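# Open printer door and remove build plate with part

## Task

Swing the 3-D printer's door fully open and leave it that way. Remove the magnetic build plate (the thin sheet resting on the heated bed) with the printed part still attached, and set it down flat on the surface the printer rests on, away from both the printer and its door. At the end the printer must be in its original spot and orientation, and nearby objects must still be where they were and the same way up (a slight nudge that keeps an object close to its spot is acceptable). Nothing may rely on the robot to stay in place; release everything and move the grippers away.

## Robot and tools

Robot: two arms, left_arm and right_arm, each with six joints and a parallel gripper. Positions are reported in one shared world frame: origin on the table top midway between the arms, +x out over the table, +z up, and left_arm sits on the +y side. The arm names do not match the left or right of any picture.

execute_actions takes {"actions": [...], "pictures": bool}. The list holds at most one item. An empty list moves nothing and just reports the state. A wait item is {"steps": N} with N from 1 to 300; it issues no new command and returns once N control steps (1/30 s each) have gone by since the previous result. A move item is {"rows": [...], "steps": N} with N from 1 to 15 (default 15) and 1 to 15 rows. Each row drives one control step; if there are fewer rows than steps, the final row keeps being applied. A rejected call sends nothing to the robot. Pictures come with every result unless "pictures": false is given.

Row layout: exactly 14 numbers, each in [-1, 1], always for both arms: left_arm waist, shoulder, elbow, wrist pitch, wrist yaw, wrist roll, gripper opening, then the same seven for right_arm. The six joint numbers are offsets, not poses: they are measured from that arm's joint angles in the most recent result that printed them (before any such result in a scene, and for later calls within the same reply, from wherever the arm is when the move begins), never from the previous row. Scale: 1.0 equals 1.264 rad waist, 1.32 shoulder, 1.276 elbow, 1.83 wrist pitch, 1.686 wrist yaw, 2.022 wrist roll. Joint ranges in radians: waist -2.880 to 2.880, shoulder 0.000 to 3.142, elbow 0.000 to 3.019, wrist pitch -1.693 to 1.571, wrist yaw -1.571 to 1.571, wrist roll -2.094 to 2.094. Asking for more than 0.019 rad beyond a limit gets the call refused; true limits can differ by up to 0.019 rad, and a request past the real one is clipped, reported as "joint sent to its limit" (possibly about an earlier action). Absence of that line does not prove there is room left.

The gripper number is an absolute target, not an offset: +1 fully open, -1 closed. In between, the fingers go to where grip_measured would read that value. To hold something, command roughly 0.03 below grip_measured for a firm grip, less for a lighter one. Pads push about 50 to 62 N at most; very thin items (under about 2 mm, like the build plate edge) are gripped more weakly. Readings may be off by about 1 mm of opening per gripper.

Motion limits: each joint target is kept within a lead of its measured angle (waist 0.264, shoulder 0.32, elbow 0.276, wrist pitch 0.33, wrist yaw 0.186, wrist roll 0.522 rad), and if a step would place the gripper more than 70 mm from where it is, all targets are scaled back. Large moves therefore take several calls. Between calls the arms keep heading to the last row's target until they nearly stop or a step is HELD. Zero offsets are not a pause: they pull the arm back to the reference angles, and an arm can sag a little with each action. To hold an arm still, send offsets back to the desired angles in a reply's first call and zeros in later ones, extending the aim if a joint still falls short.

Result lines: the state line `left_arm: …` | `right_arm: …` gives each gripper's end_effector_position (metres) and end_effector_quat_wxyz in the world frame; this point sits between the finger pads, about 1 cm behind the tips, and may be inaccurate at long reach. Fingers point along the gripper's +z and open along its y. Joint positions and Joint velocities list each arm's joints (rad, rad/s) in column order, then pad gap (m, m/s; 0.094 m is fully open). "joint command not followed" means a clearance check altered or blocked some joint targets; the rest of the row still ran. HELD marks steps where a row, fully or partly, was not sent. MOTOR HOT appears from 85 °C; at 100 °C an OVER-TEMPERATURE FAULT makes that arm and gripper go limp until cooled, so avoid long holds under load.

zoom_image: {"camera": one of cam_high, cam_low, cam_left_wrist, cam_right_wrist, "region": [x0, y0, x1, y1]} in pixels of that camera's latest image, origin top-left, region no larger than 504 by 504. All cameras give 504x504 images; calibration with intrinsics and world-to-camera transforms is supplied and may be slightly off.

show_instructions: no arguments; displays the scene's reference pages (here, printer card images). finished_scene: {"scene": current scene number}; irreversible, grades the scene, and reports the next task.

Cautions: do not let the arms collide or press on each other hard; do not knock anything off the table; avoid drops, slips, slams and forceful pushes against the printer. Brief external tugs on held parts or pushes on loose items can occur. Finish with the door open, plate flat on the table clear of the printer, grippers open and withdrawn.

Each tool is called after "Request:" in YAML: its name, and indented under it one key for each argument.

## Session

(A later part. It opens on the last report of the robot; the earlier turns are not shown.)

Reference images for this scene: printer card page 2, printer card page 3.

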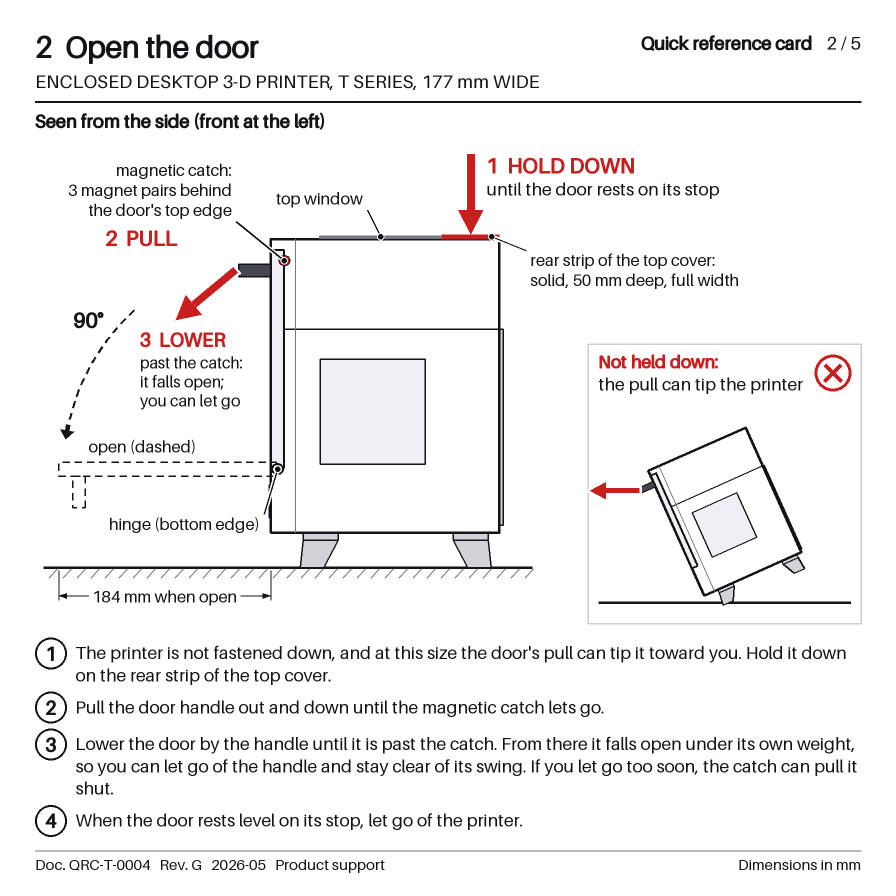

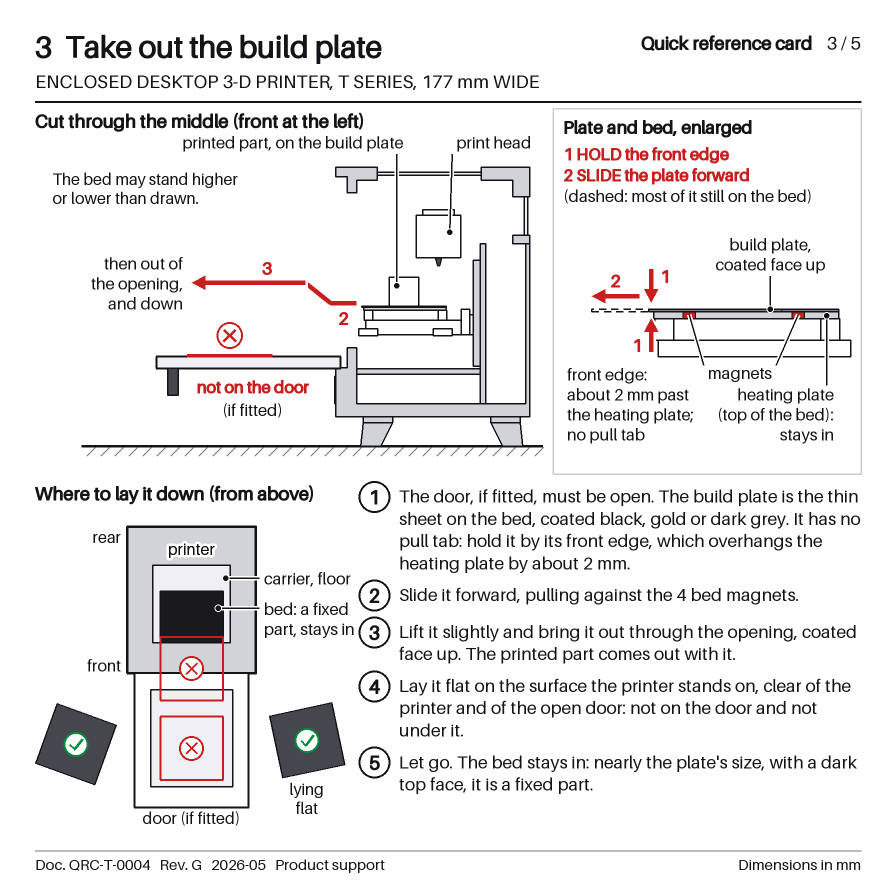

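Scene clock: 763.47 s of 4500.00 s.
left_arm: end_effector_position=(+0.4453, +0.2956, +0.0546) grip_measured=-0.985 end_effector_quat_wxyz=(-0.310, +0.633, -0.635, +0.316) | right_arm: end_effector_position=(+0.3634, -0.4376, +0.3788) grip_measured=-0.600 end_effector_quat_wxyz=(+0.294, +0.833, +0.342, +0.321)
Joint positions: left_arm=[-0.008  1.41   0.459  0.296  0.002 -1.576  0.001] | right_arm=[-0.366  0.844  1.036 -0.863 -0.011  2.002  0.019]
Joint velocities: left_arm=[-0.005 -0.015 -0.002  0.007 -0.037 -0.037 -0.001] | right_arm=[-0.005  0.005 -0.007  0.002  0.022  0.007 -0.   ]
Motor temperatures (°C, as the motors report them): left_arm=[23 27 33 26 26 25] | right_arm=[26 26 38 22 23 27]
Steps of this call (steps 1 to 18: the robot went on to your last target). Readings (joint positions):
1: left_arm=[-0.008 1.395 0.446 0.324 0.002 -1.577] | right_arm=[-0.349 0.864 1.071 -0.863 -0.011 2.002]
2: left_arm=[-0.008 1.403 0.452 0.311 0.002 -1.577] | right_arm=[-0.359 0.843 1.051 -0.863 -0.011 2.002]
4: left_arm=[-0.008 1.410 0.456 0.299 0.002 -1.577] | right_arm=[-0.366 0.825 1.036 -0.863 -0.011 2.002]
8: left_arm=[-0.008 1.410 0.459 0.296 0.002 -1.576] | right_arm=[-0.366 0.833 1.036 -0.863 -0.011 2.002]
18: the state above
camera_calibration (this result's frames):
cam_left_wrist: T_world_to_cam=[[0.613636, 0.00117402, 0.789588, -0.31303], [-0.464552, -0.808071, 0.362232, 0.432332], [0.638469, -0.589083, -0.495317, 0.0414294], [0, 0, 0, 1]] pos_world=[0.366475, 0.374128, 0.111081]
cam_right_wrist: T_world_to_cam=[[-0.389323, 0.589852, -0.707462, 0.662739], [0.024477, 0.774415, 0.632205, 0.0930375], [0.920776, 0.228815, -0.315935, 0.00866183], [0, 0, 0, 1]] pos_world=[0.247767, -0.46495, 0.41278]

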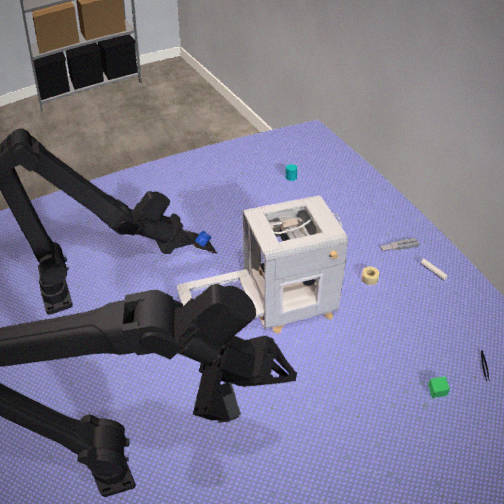

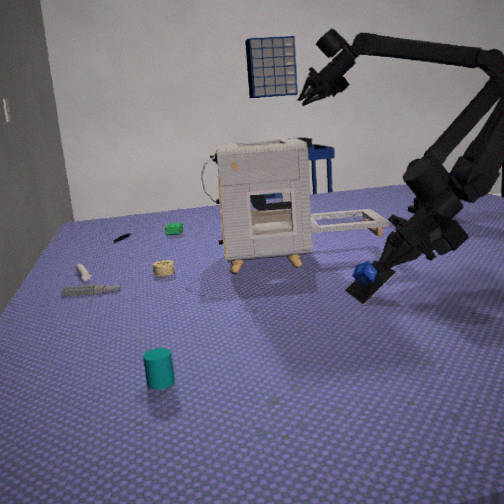

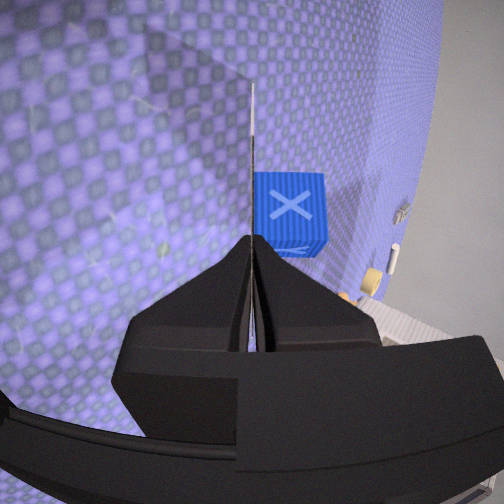

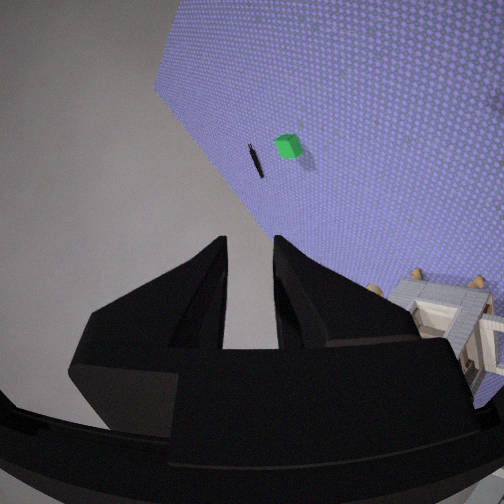

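Request:
execute_actions:
  actions:
    - {"rows":[[0,0,0.01,0,0,0,-0.95,0,0,0.02,0,0,0,-0.6],[0,0,0.01,0,0,0,-0.9,0,0,0.02,0,0,0,-0.6],[0,0,0.01,0,0,0,-0.85,0,0,0.02,0,0,0,-0.6],[0,0,0.01,0,0,0,-0.8,0,0,0.02,0,0,0,-0.6],[0,0,0.01,0,0,0,-0.75,0,0,0.02,0,0,0,-0.6],[0,0,0.01,0,0,0,-0.7,0,0,0.02,0,0,0,-0.6]],"steps":10}
  pictures: false

Request:
execute_actions:
  actions:
    - {"rows":[[0,0.004,-0.002,0.014,0,0,-0.7,0,0,0.02,0,0,0,-0.6],[0,0.008,-0.006,0.02,0,0,-0.7,0,0,0.02,0,0,0,-0.6],[0,0.012,-0.01,0.026,0,0,-0.7,0,0,0.02,0,0,0,-0.6],[0,0.016,-0.015,0.032,0,0,-0.7,0,0,0.02,0,0,0,-0.6],[0,0.02,-0.019,0.038,0,0,-0.7,0,0,0.02,0,0,0,-0.6],[0,0.024,-0.023,0.044,0,0,-0.7,0,0,0.02,0,0,0,-0.6],[0,0.028,-0.028,0.05,0,0,-0.7,0,0,0.02,0,0,0,-0.6],[0,0.032,-0.032,0.056,0,0,-0.7,0,0,0.02,0,0,0,-0.6],[0,0.036,-0.036,0.062,0,0,-0.7,0,0,0.02,0,0,0,-0.6],[0,0.04,-0.041,0.068,0,0,-0.7,0,0,0.02,0,0,0,-0.6],[0,0.044,-0.045,0.074,0,0,-0.7,0,0,0.02,0,0,0,-0.6],[0,0.048,-0.049,0.08,0,0,-0.7,0,0,0.02,0,0,0,-0.6],[0,0.052,-0.054,0.086,0,0,-0.7,0,0,0.02,0,0,0,-0.6],[0,0.056,-0.058,0.092,0,0,-0.7,0,0,0.02,0,0,0,-0.6],[0,0.059,-0.062,0.097,0,0,-0.7,0,0,0.02,0,0,0,-0.6]],"steps":15}
  pictures: false

Request:
execute_actions:
  actions:
    - {"steps":12}

Scene clock: 783.90 s of 4500.00 s.
left_arm: end_effector_position=(+0.4453, +0.2956, +0.0546) grip_measured=-0.702 end_effector_quat_wxyz=(-0.310, +0.633, -0.635, +0.316) | right_arm: end_effector_position=(+0.3634, -0.4376, +0.3788) grip_measured=-0.600 end_effector_quat_wxyz=(+0.294, +0.833, +0.342, +0.321)
Joint positions: left_arm=[-0.008  1.41   0.459  0.296  0.002 -1.576  0.014] | right_arm=[-0.366  0.844  1.036 -0.863 -0.011  2.002  0.019]
Joint velocities: left_arm=[-0.015 -0.005 -0.002  0.007 -0.007 -0.022  0.   ] | right_arm=[-0.005 -0.005 -0.012 -0.022 -0.022 -0.051 -0.   ]
Motor temperatures (°C, as the motors report them): left_arm=[23 27 34 26 26 25] | right_arm=[26 25 37 22 23 27]
Steps of this call (steps 1 to 15: the robot went on to your last target; steps 16 to 90: nothing new was sent; then 17.10 s passed at rest; steps 91 to 100: all 10 steps of this action). Readings (joint positions):
91: left_arm=[-0.008 1.410 0.459 0.296 0.002 -1.576] | right_arm=[-0.366 0.844 1.036 -0.863 -0.011 2.002]
92: left_arm=[-0.008 1.410 0.459 0.296 0.002 -1.576] | right_arm=[-0.366 0.844 1.036 -0.863 -0.011 2.002]
94: left_arm=[-0.008 1.410 0.459 0.296 0.002 -1.576] | right_arm=[-0.366 0.844 1.036 -0.863 -0.011 2.002]
98: left_arm=[-0.008 1.410 0.459 0.296 0.002 -1.576] | right_arm=[-0.366 0.844 1.036 -0.863 -0.011 2.002]
100: the state above

Scene clock: 784.40 s of 4500.00 s.
left_arm: end_effector_position=(+0.4261, +0.2958, +0.0268) grip_measured=-0.702 end_effector_quat_wxyz=(-0.310, +0.633, -0.635, +0.316) | right_arm: end_effector_position=(+0.3634, -0.4376, +0.3788) grip_measured=-0.600 end_effector_quat_wxyz=(+0.294, +0.833, +0.342, +0.321)
Joint positions: left_arm=[-0.008  1.473  0.388  0.432  0.002 -1.576  0.014] | right_arm=[-0.366  0.844  1.036 -0.863 -0.011  2.002  0.019]
Joint velocities: left_arm=[-0.015  0.151 -0.144  0.286  0.022  0.022 -0.   ] | right_arm=[-0.015  0.005  0.002  0.007  0.007 -0.037 -0.001]
Motor temperatures (°C, as the motors report them): left_arm=[23 27 33 26 26 25] | right_arm=[26 25 37 22 23 27]
Steps of this call (steps 1 to 15: all 15 steps of this action). Readings (joint positions):
1: left_arm=[-0.008 1.410 0.459 0.297 0.002 -1.576] | right_arm=[-0.366 0.844 1.036 -0.863 -0.011 2.002]
2: left_arm=[-0.008 1.410 0.458 0.301 0.002 -1.576] | right_arm=[-0.366 0.844 1.036 -0.863 -0.011 2.002]
4: left_arm=[-0.008 1.412 0.452 0.318 0.002 -1.576] | right_arm=[-0.366 0.844 1.036 -0.863 -0.011 2.002]
8: left_arm=[-0.008 1.429 0.431 0.359 0.002 -1.576] | right_arm=[-0.366 0.844 1.036 -0.863 -0.011 2.002]
15: the state above

Scene clock: 784.80 s of 4500.00 s.
left_arm: end_effector_position=(+0.4225, +0.2958, +0.0224) grip_measured=-0.702 end_effector_quat_wxyz=(-0.310, +0.633, -0.635, +0.316) | right_arm: end_effector_position=(+0.3634, -0.4376, +0.3788) grip_measured=-0.600 end_effector_quat_wxyz=(+0.294, +0.833, +0.342, +0.321)
Joint positions: left_arm=[-0.008  1.483  0.376  0.453  0.002 -1.576  0.014] | right_arm=[-0.366  0.844  1.036 -0.863 -0.011  2.002  0.019]
Joint velocities: left_arm=[-0.005 -0.015 -0.017 -0.022 -0.022 -0.037  0.001] | right_arm=[-0.005  0.005 -0.012  0.027 -0.022  0.037  0.001]
Motor temperatures (°C, as the motors report them): left_arm=[23 27 33 26 26 25] | right_arm=[26 25 37 22 23 27]
Steps of this call (steps 1 to 12: the robot went on to your last target). Readings (joint positions):
1: left_arm=[-0.008 1.477 0.383 0.440 0.002 -1.576] | right_arm=[-0.366 0.844 1.036 -0.863 -0.011 2.002]
2: left_arm=[-0.008 1.481 0.380 0.444 0.002 -1.576] | right_arm=[-0.366 0.844 1.036 -0.863 -0.011 2.002]
4: left_arm=[-0.008 1.483 0.377 0.448 0.002 -1.576] | right_arm=[-0.366 0.844 1.036 -0.863 -0.011 2.002]
8: left_arm=[-0.008 1.483 0.376 0.453 0.002 -1.576] | right_arm=[-0.366 0.844 1.036 -0.863 -0.011 2.002]
12: the state above
camera_calibration (this result's frames):
cam_left_wrist: T_world_to_cam=[[0.613034, 0.00117877, 0.790056, -0.27345], [-0.464828, -0.808069, 0.361883, 0.433687], [0.638846, -0.589086, -0.494826, 0.0399538], [0, 0, 0, 1]] pos_world=[0.3437, 0.374307, 0.0788673]
cam_right_wrist: T_world_to_cam=[[-0.389323, 0.589852, -0.707462, 0.662739], [0.024477, 0.774415, 0.632205, 0.0930375], [0.920776, 0.228815, -0.315935, 0.00866183], [0, 0, 0, 1]] pos_world=[0.247767, -0.46495, 0.41278]

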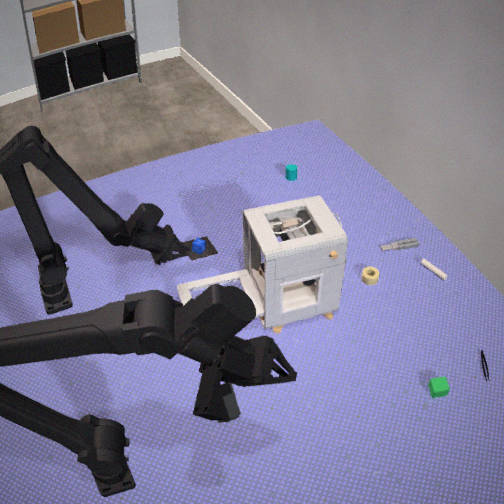

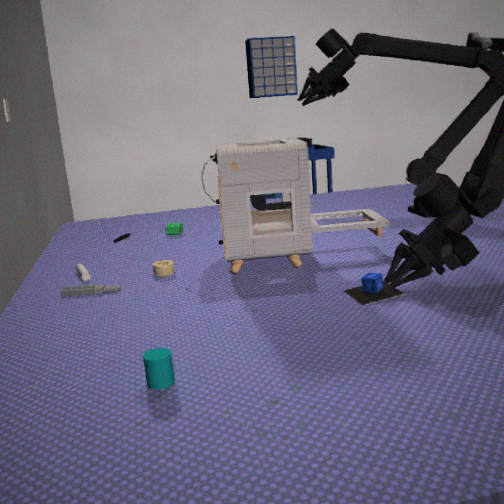

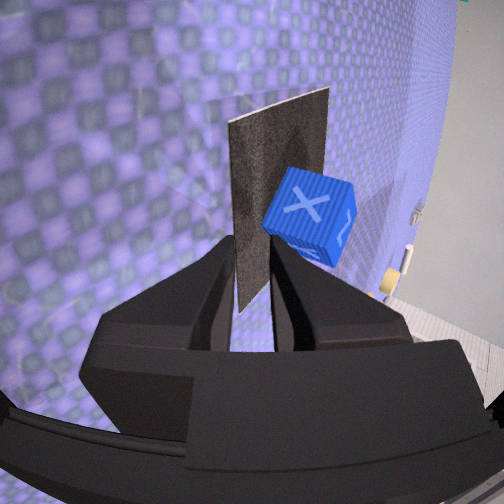

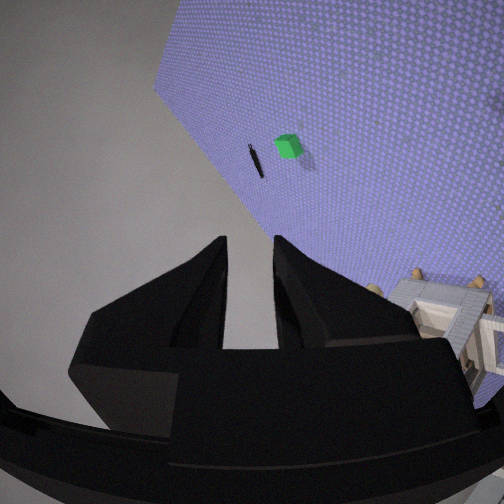

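Request:
execute_actions:
  actions:
    - {"rows":[[0,-0.003,-0.005,0.008,0,0,-0.7,0,0,0.02,0,0,0,-0.6],[0,-0.007,-0.009,0.011,0,0,-0.7,0,0,0.02,0,0,0,-0.6],[0,-0.01,-0.014,0.012,0,0,-0.7,0,0,0.02,0,0,0,-0.6],[0,-0.013,-0.019,0.013,0,0,-0.7,0,0,0.02,0,0,0,-0.6],[0,-0.016,-0.023,0.014,0,0,-0.7,0,0,0.02,0,0,0,-0.6],[0,-0.02,-0.028,0.016,0,0,-0.7,0,0,0.02,0,0,0,-0.6],[0,-0.023,-0.033,0.017,0,0,-0.7,0,0,0.02,0,0,0,-0.6],[0,-0.026,-0.037,0.018,0,0,-0.7,0,0,0.02,0,0,0,-0.6],[0,-0.029,-0.042,0.019,0,0,-0.7,0,0,0.02,0,0,0,-0.6],[0,-0.033,-0.047,0.02,0,0,-0.7,0,0,0.02,0,0,0,-0.6],[0,-0.036,-0.051,0.022,0,0,-0.7,0,0,0.02,0,0,0,-0.6],[0,-0.039,-0.056,0.023,0,0,-0.7,0,0,0.02,0,0,0,-0.6],[0,-0.042,-0.061,0.024,0,0,-0.7,0,0,0.02,0,0,0,-0.6],[0,-0.046,-0.065,0.025,0,0,-0.7,0,0,0.02,0,0,0,-0.6],[0,-0.049,-0.07,0.026,0,0,-0.7,0,0,0.02,0,0,0,-0.6]],"steps":15}
  pictures: false

Request:
execute_actions:
  actions:
    - {"steps":10}

Scene clock: 797.10 s of 4500.00 s.
left_arm: end_effector_position=(+0.3938, +0.2960, +0.0187) grip_measured=-0.702 end_effector_quat_wxyz=(-0.310, +0.633, -0.635, +0.315) | right_arm: end_effector_position=(+0.3634, -0.4376, +0.3788) grip_measured=-0.600 end_effector_quat_wxyz=(+0.294, +0.833, +0.342, +0.321)
Joint positions: left_arm=[-0.008  1.434  0.299  0.48   0.002 -1.576  0.014] | right_arm=[-0.366  0.844  1.036 -0.863 -0.011  2.002  0.019]
Joint velocities: left_arm=[ 0.005 -0.142 -0.178  0.032  0.007  0.007 -0.   ] | right_arm=[-0.015  0.005 -0.007 -0.007  0.081 -0.007 -0.001]
Motor temperatures (°C, as the motors report them): left_arm=[23 27 33 26 26 25] | right_arm=[26 25 38 22 23 27]
Steps of this call (steps 1 to 30: the robot went on to your last target; steps 31 to 90: nothing new was sent; then 8.80 s passed at rest; steps 91 to 105: all 15 steps of this action). Readings (joint positions):
91: left_arm=[-0.008 1.483 0.376 0.453 0.002 -1.576] | right_arm=[-0.366 0.844 1.036 -0.863 -0.011 2.002]
92: left_arm=[-0.008 1.483 0.375 0.454 0.002 -1.576] | right_arm=[-0.366 0.844 1.036 -0.863 -0.011 2.002]
94: left_arm=[-0.008 1.482 0.367 0.457 0.002 -1.576] | right_arm=[-0.366 0.844 1.036 -0.863 -0.011 2.002]
98: left_arm=[-0.008 1.467 0.341 0.464 0.002 -1.576] | right_arm=[-0.366 0.844 1.036 -0.863 -0.011 2.002]
105: the state above

Scene clock: 797.43 s of 4500.00 s.
left_arm: end_effector_position=(+0.3889, +0.2961, +0.0182) grip_measured=-0.702 end_effector_quat_wxyz=(-0.310, +0.633, -0.636, +0.315) | right_arm: end_effector_position=(+0.3634, -0.4376, +0.3788) grip_measured=-0.600 end_effector_quat_wxyz=(+0.294, +0.833, +0.342, +0.321)
Joint positions: left_arm=[-0.008  1.425  0.286  0.483  0.002 -1.576  0.014] | right_arm=[-0.366  0.844  1.036 -0.863 -0.011  2.002  0.019]
Joint velocities: left_arm=[-0.005 -0.015 -0.012 -0.002 -0.037 -0.022 -0.001] | right_arm=[-0.005 -0.005  0.002  0.007  0.022 -0.037  0.   ]
Motor temperatures (°C, as the motors report them): left_arm=[23 27 33 26 26 25] | right_arm=[26 25 38 22 23 27]
Steps of this call (steps 1 to 10: the robot went on to your last target). Readings (joint positions):
1: left_arm=[-0.008 1.430 0.294 0.481 0.002 -1.576] | right_arm=[-0.366 0.844 1.036 -0.863 -0.011 2.002]
2: left_arm=[-0.008 1.427 0.290 0.481 0.002 -1.576] | right_arm=[-0.366 0.844 1.036 -0.863 -0.011 2.002]
4: left_arm=[-0.008 1.425 0.287 0.482 0.002 -1.576] | right_arm=[-0.366 0.844 1.036 -0.863 -0.011 2.002]
8: left_arm=[-0.008 1.425 0.286 0.483 0.002 -1.576] | right_arm=[-0.366 0.844 1.036 -0.863 -0.011 2.002]
10: the state above
camera_calibration (this result's frames):
cam_left_wrist: T_world_to_cam=[[0.614539, 0.0011669, 0.788885, -0.250066], [-0.464137, -0.808075, 0.362757, 0.419535], [0.637902, -0.589079, -0.496052, 0.0598626], [0, 0, 0, 1]] pos_world=[0.310211, 0.374571, 0.0747791]
cam_right_wrist: T_world_to_cam=[[-0.389323, 0.589852, -0.707462, 0.662739], [0.024477, 0.774415, 0.632205, 0.0930375], [0.920776, 0.228815, -0.315935, 0.00866183], [0, 0, 0, 1]] pos_world=[0.247767, -0.46495, 0.41278]

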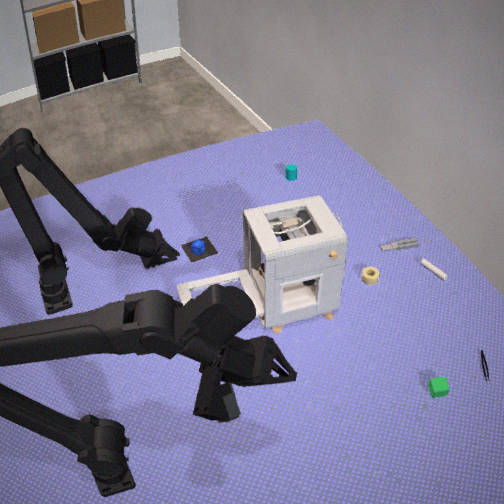

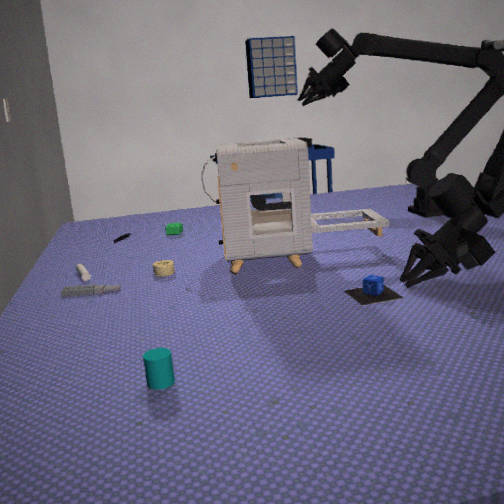

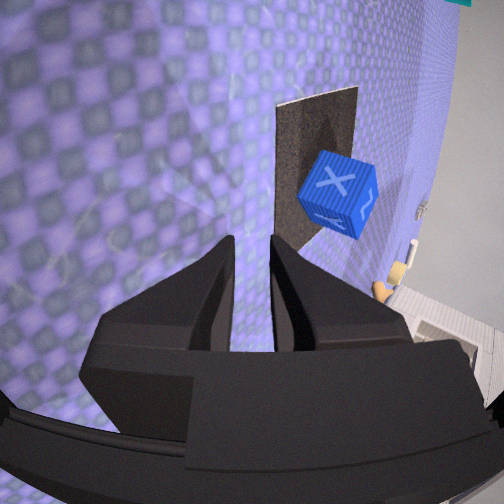

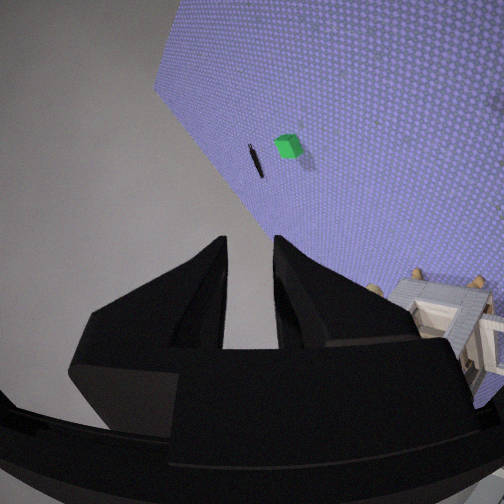

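The plate is lying flat. Next I lift the left arm clear and check the printer's position.

Request:
execute_actions:
  actions:
    - {"rows":[[0,-0.015,0,0,0,0,-0.7,0,0,0.02,0,0,0,-0.6],[0,-0.035,0,0,0,0,-0.7,0,0,0.02,0,0,0,-0.6],[0,-0.055,0,0,0,0,-0.7,0,0,0.02,0,0,0,-0.6],[0,-0.075,0,0,0,0,-0.7,0,0,0.02,0,0,0,-0.6],[0,-0.095,0,0,0,0,-0.7,0,0,0.02,0,0,0,-0.6],[0,-0.115,0,0,0,0,-0.7,0,0,0.02,0,0,0,-0.6],[0,-0.135,0,0,0,0,-0.7,0,0,0.02,0,0,0,-0.6],[0,-0.155,0,0,0,0,-0.7,0,0,0.02,0,0,0,-0.6],[0,-0.175,0,0,0,0,-0.7,0,0,0.02,0,0,0,-0.6],[0,-0.195,0,0,0,0,-0.7,0,0,0.02,0,0,0,-0.6],[0,-0.215,0,0,0,0,-0.7,0,0,0.02,0,0,0,-0.6],[0,-0.235,0,0,0,0,-0.7,0,0,0.02,0,0,0,-0.6],[0,-0.25,0,0,0,0,-0.7,0,0,0.02,0,0,0,-0.6]],"steps":15}

Request:
zoom_image:
  camera: "cam_high"
  region: [200, 170, 370, 350]

Request:
zoom_image:
  camera: "cam_low"
  region: [190, 120, 350, 290]

Scene clock: 809.97 s of 4500.00 s.
left_arm: end_effector_position=(+0.4043, +0.2959, +0.1412) grip_measured=-0.702 end_effector_quat_wxyz=(-0.408, +0.574, -0.577, +0.415) | right_arm: end_effector_position=(+0.3634, -0.4376, +0.3788) grip_measured=-0.600 end_effector_quat_wxyz=(+0.294, +0.833, +0.342, +0.321)
Joint positions: left_arm=[-0.008  1.096  0.283  0.483  0.002 -1.576  0.014] | right_arm=[-0.366  0.844  1.036 -0.863 -0.011  2.002  0.019]
Joint velocities: left_arm=[-0.005 -0.415 -0.007  0.002  0.066 -0.022 -0.   ] | right_arm=[-0.005 -0.005  0.007  0.002 -0.066 -0.022 -0.   ]
Motor temperatures (°C, as the motors report them): left_arm=[23 27 32 26 26 25] | right_arm=[26 25 38 22 23 27]
Steps of this call (steps 1 to 30: the robot went on to your last target; steps 31 to 90: nothing new was sent; then 9.03 s passed at rest; steps 91 to 105: all 15 steps of this action). Readings (joint positions):
91: left_arm=[-0.008 1.424 0.286 0.483 0.002 -1.576] | right_arm=[-0.366 0.844 1.036 -0.863 -0.011 2.002]
92: left_arm=[-0.008 1.420 0.286 0.483 0.002 -1.576] | right_arm=[-0.366 0.844 1.036 -0.863 -0.011 2.002]
94: left_arm=[-0.008 1.395 0.284 0.483 0.002 -1.576] | right_arm=[-0.366 0.844 1.036 -0.863 -0.011 2.002]
98: left_arm=[-0.008 1.282 0.283 0.483 0.002 -1.576] | right_arm=[-0.366 0.844 1.036 -0.863 -0.011 2.002]
105: the state above
camera_calibration (this result's frames):
cam_left_wrist: T_world_to_cam=[[0.329745, 0.00341152, 0.944064, -0.263978], [-0.556156, -0.807349, 0.197173, 0.442332], [0.762862, -0.590064, -0.264322, 0.0280352], [0, 0, 0, 1]] pos_world=[0.311664, 0.37456, 0.169406]
cam_right_wrist: T_world_to_cam=[[-0.389323, 0.589852, -0.707462, 0.662739], [0.024477, 0.774415, 0.632205, 0.0930375], [0.920776, 0.228815, -0.315935, 0.00866183], [0, 0, 0, 1]] pos_world=[0.247767, -0.46495, 0.41278]

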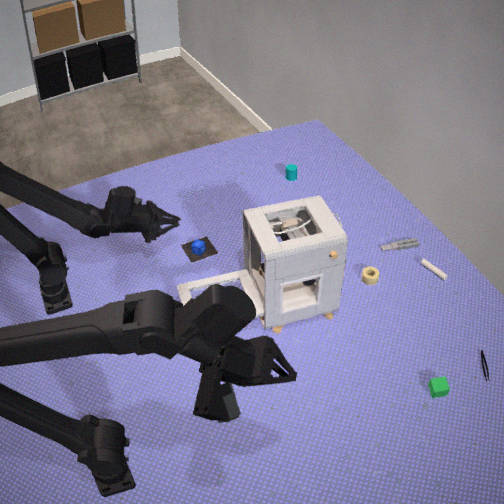

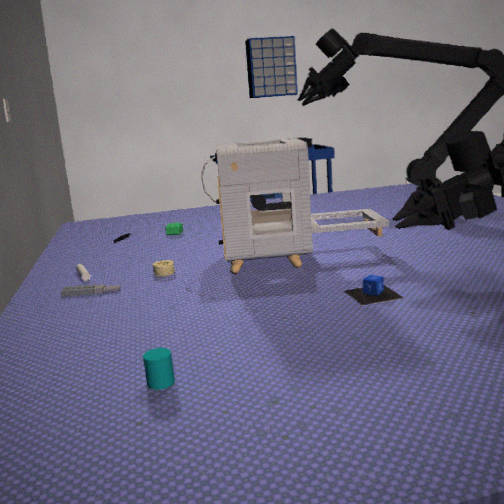

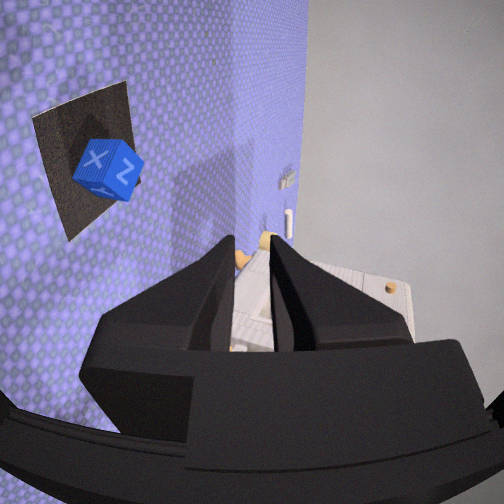

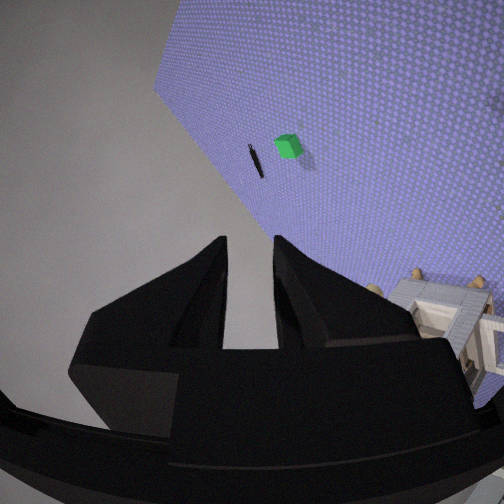

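Region (200, 170, 370, 350) of cam_high's 504x504 image, scaled by 2.800, with more detail than that image has.

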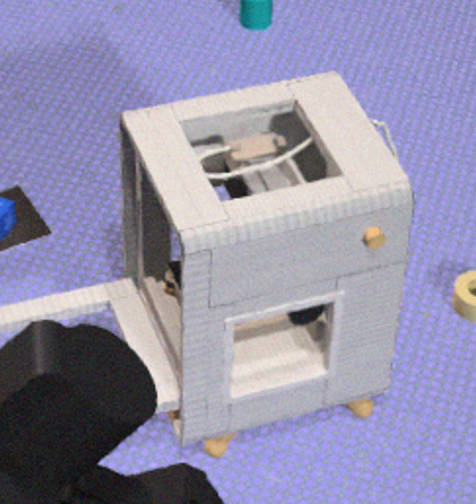

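Region (190, 120, 350, 290) of cam_low's 504x504 image, scaled by 2.965, with more detail than that image has; it fills the left 474 columns of this view, and the rest is white.

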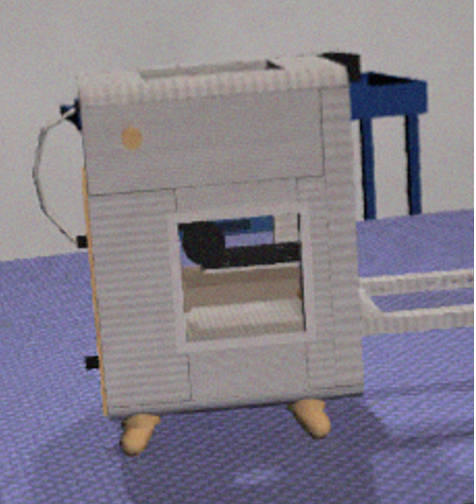

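The printer is within about 2–3 mm of where it started, so I'm ending the scene.

Request:
finished_scene:
  scene: 2

The scene is finished: the task was done.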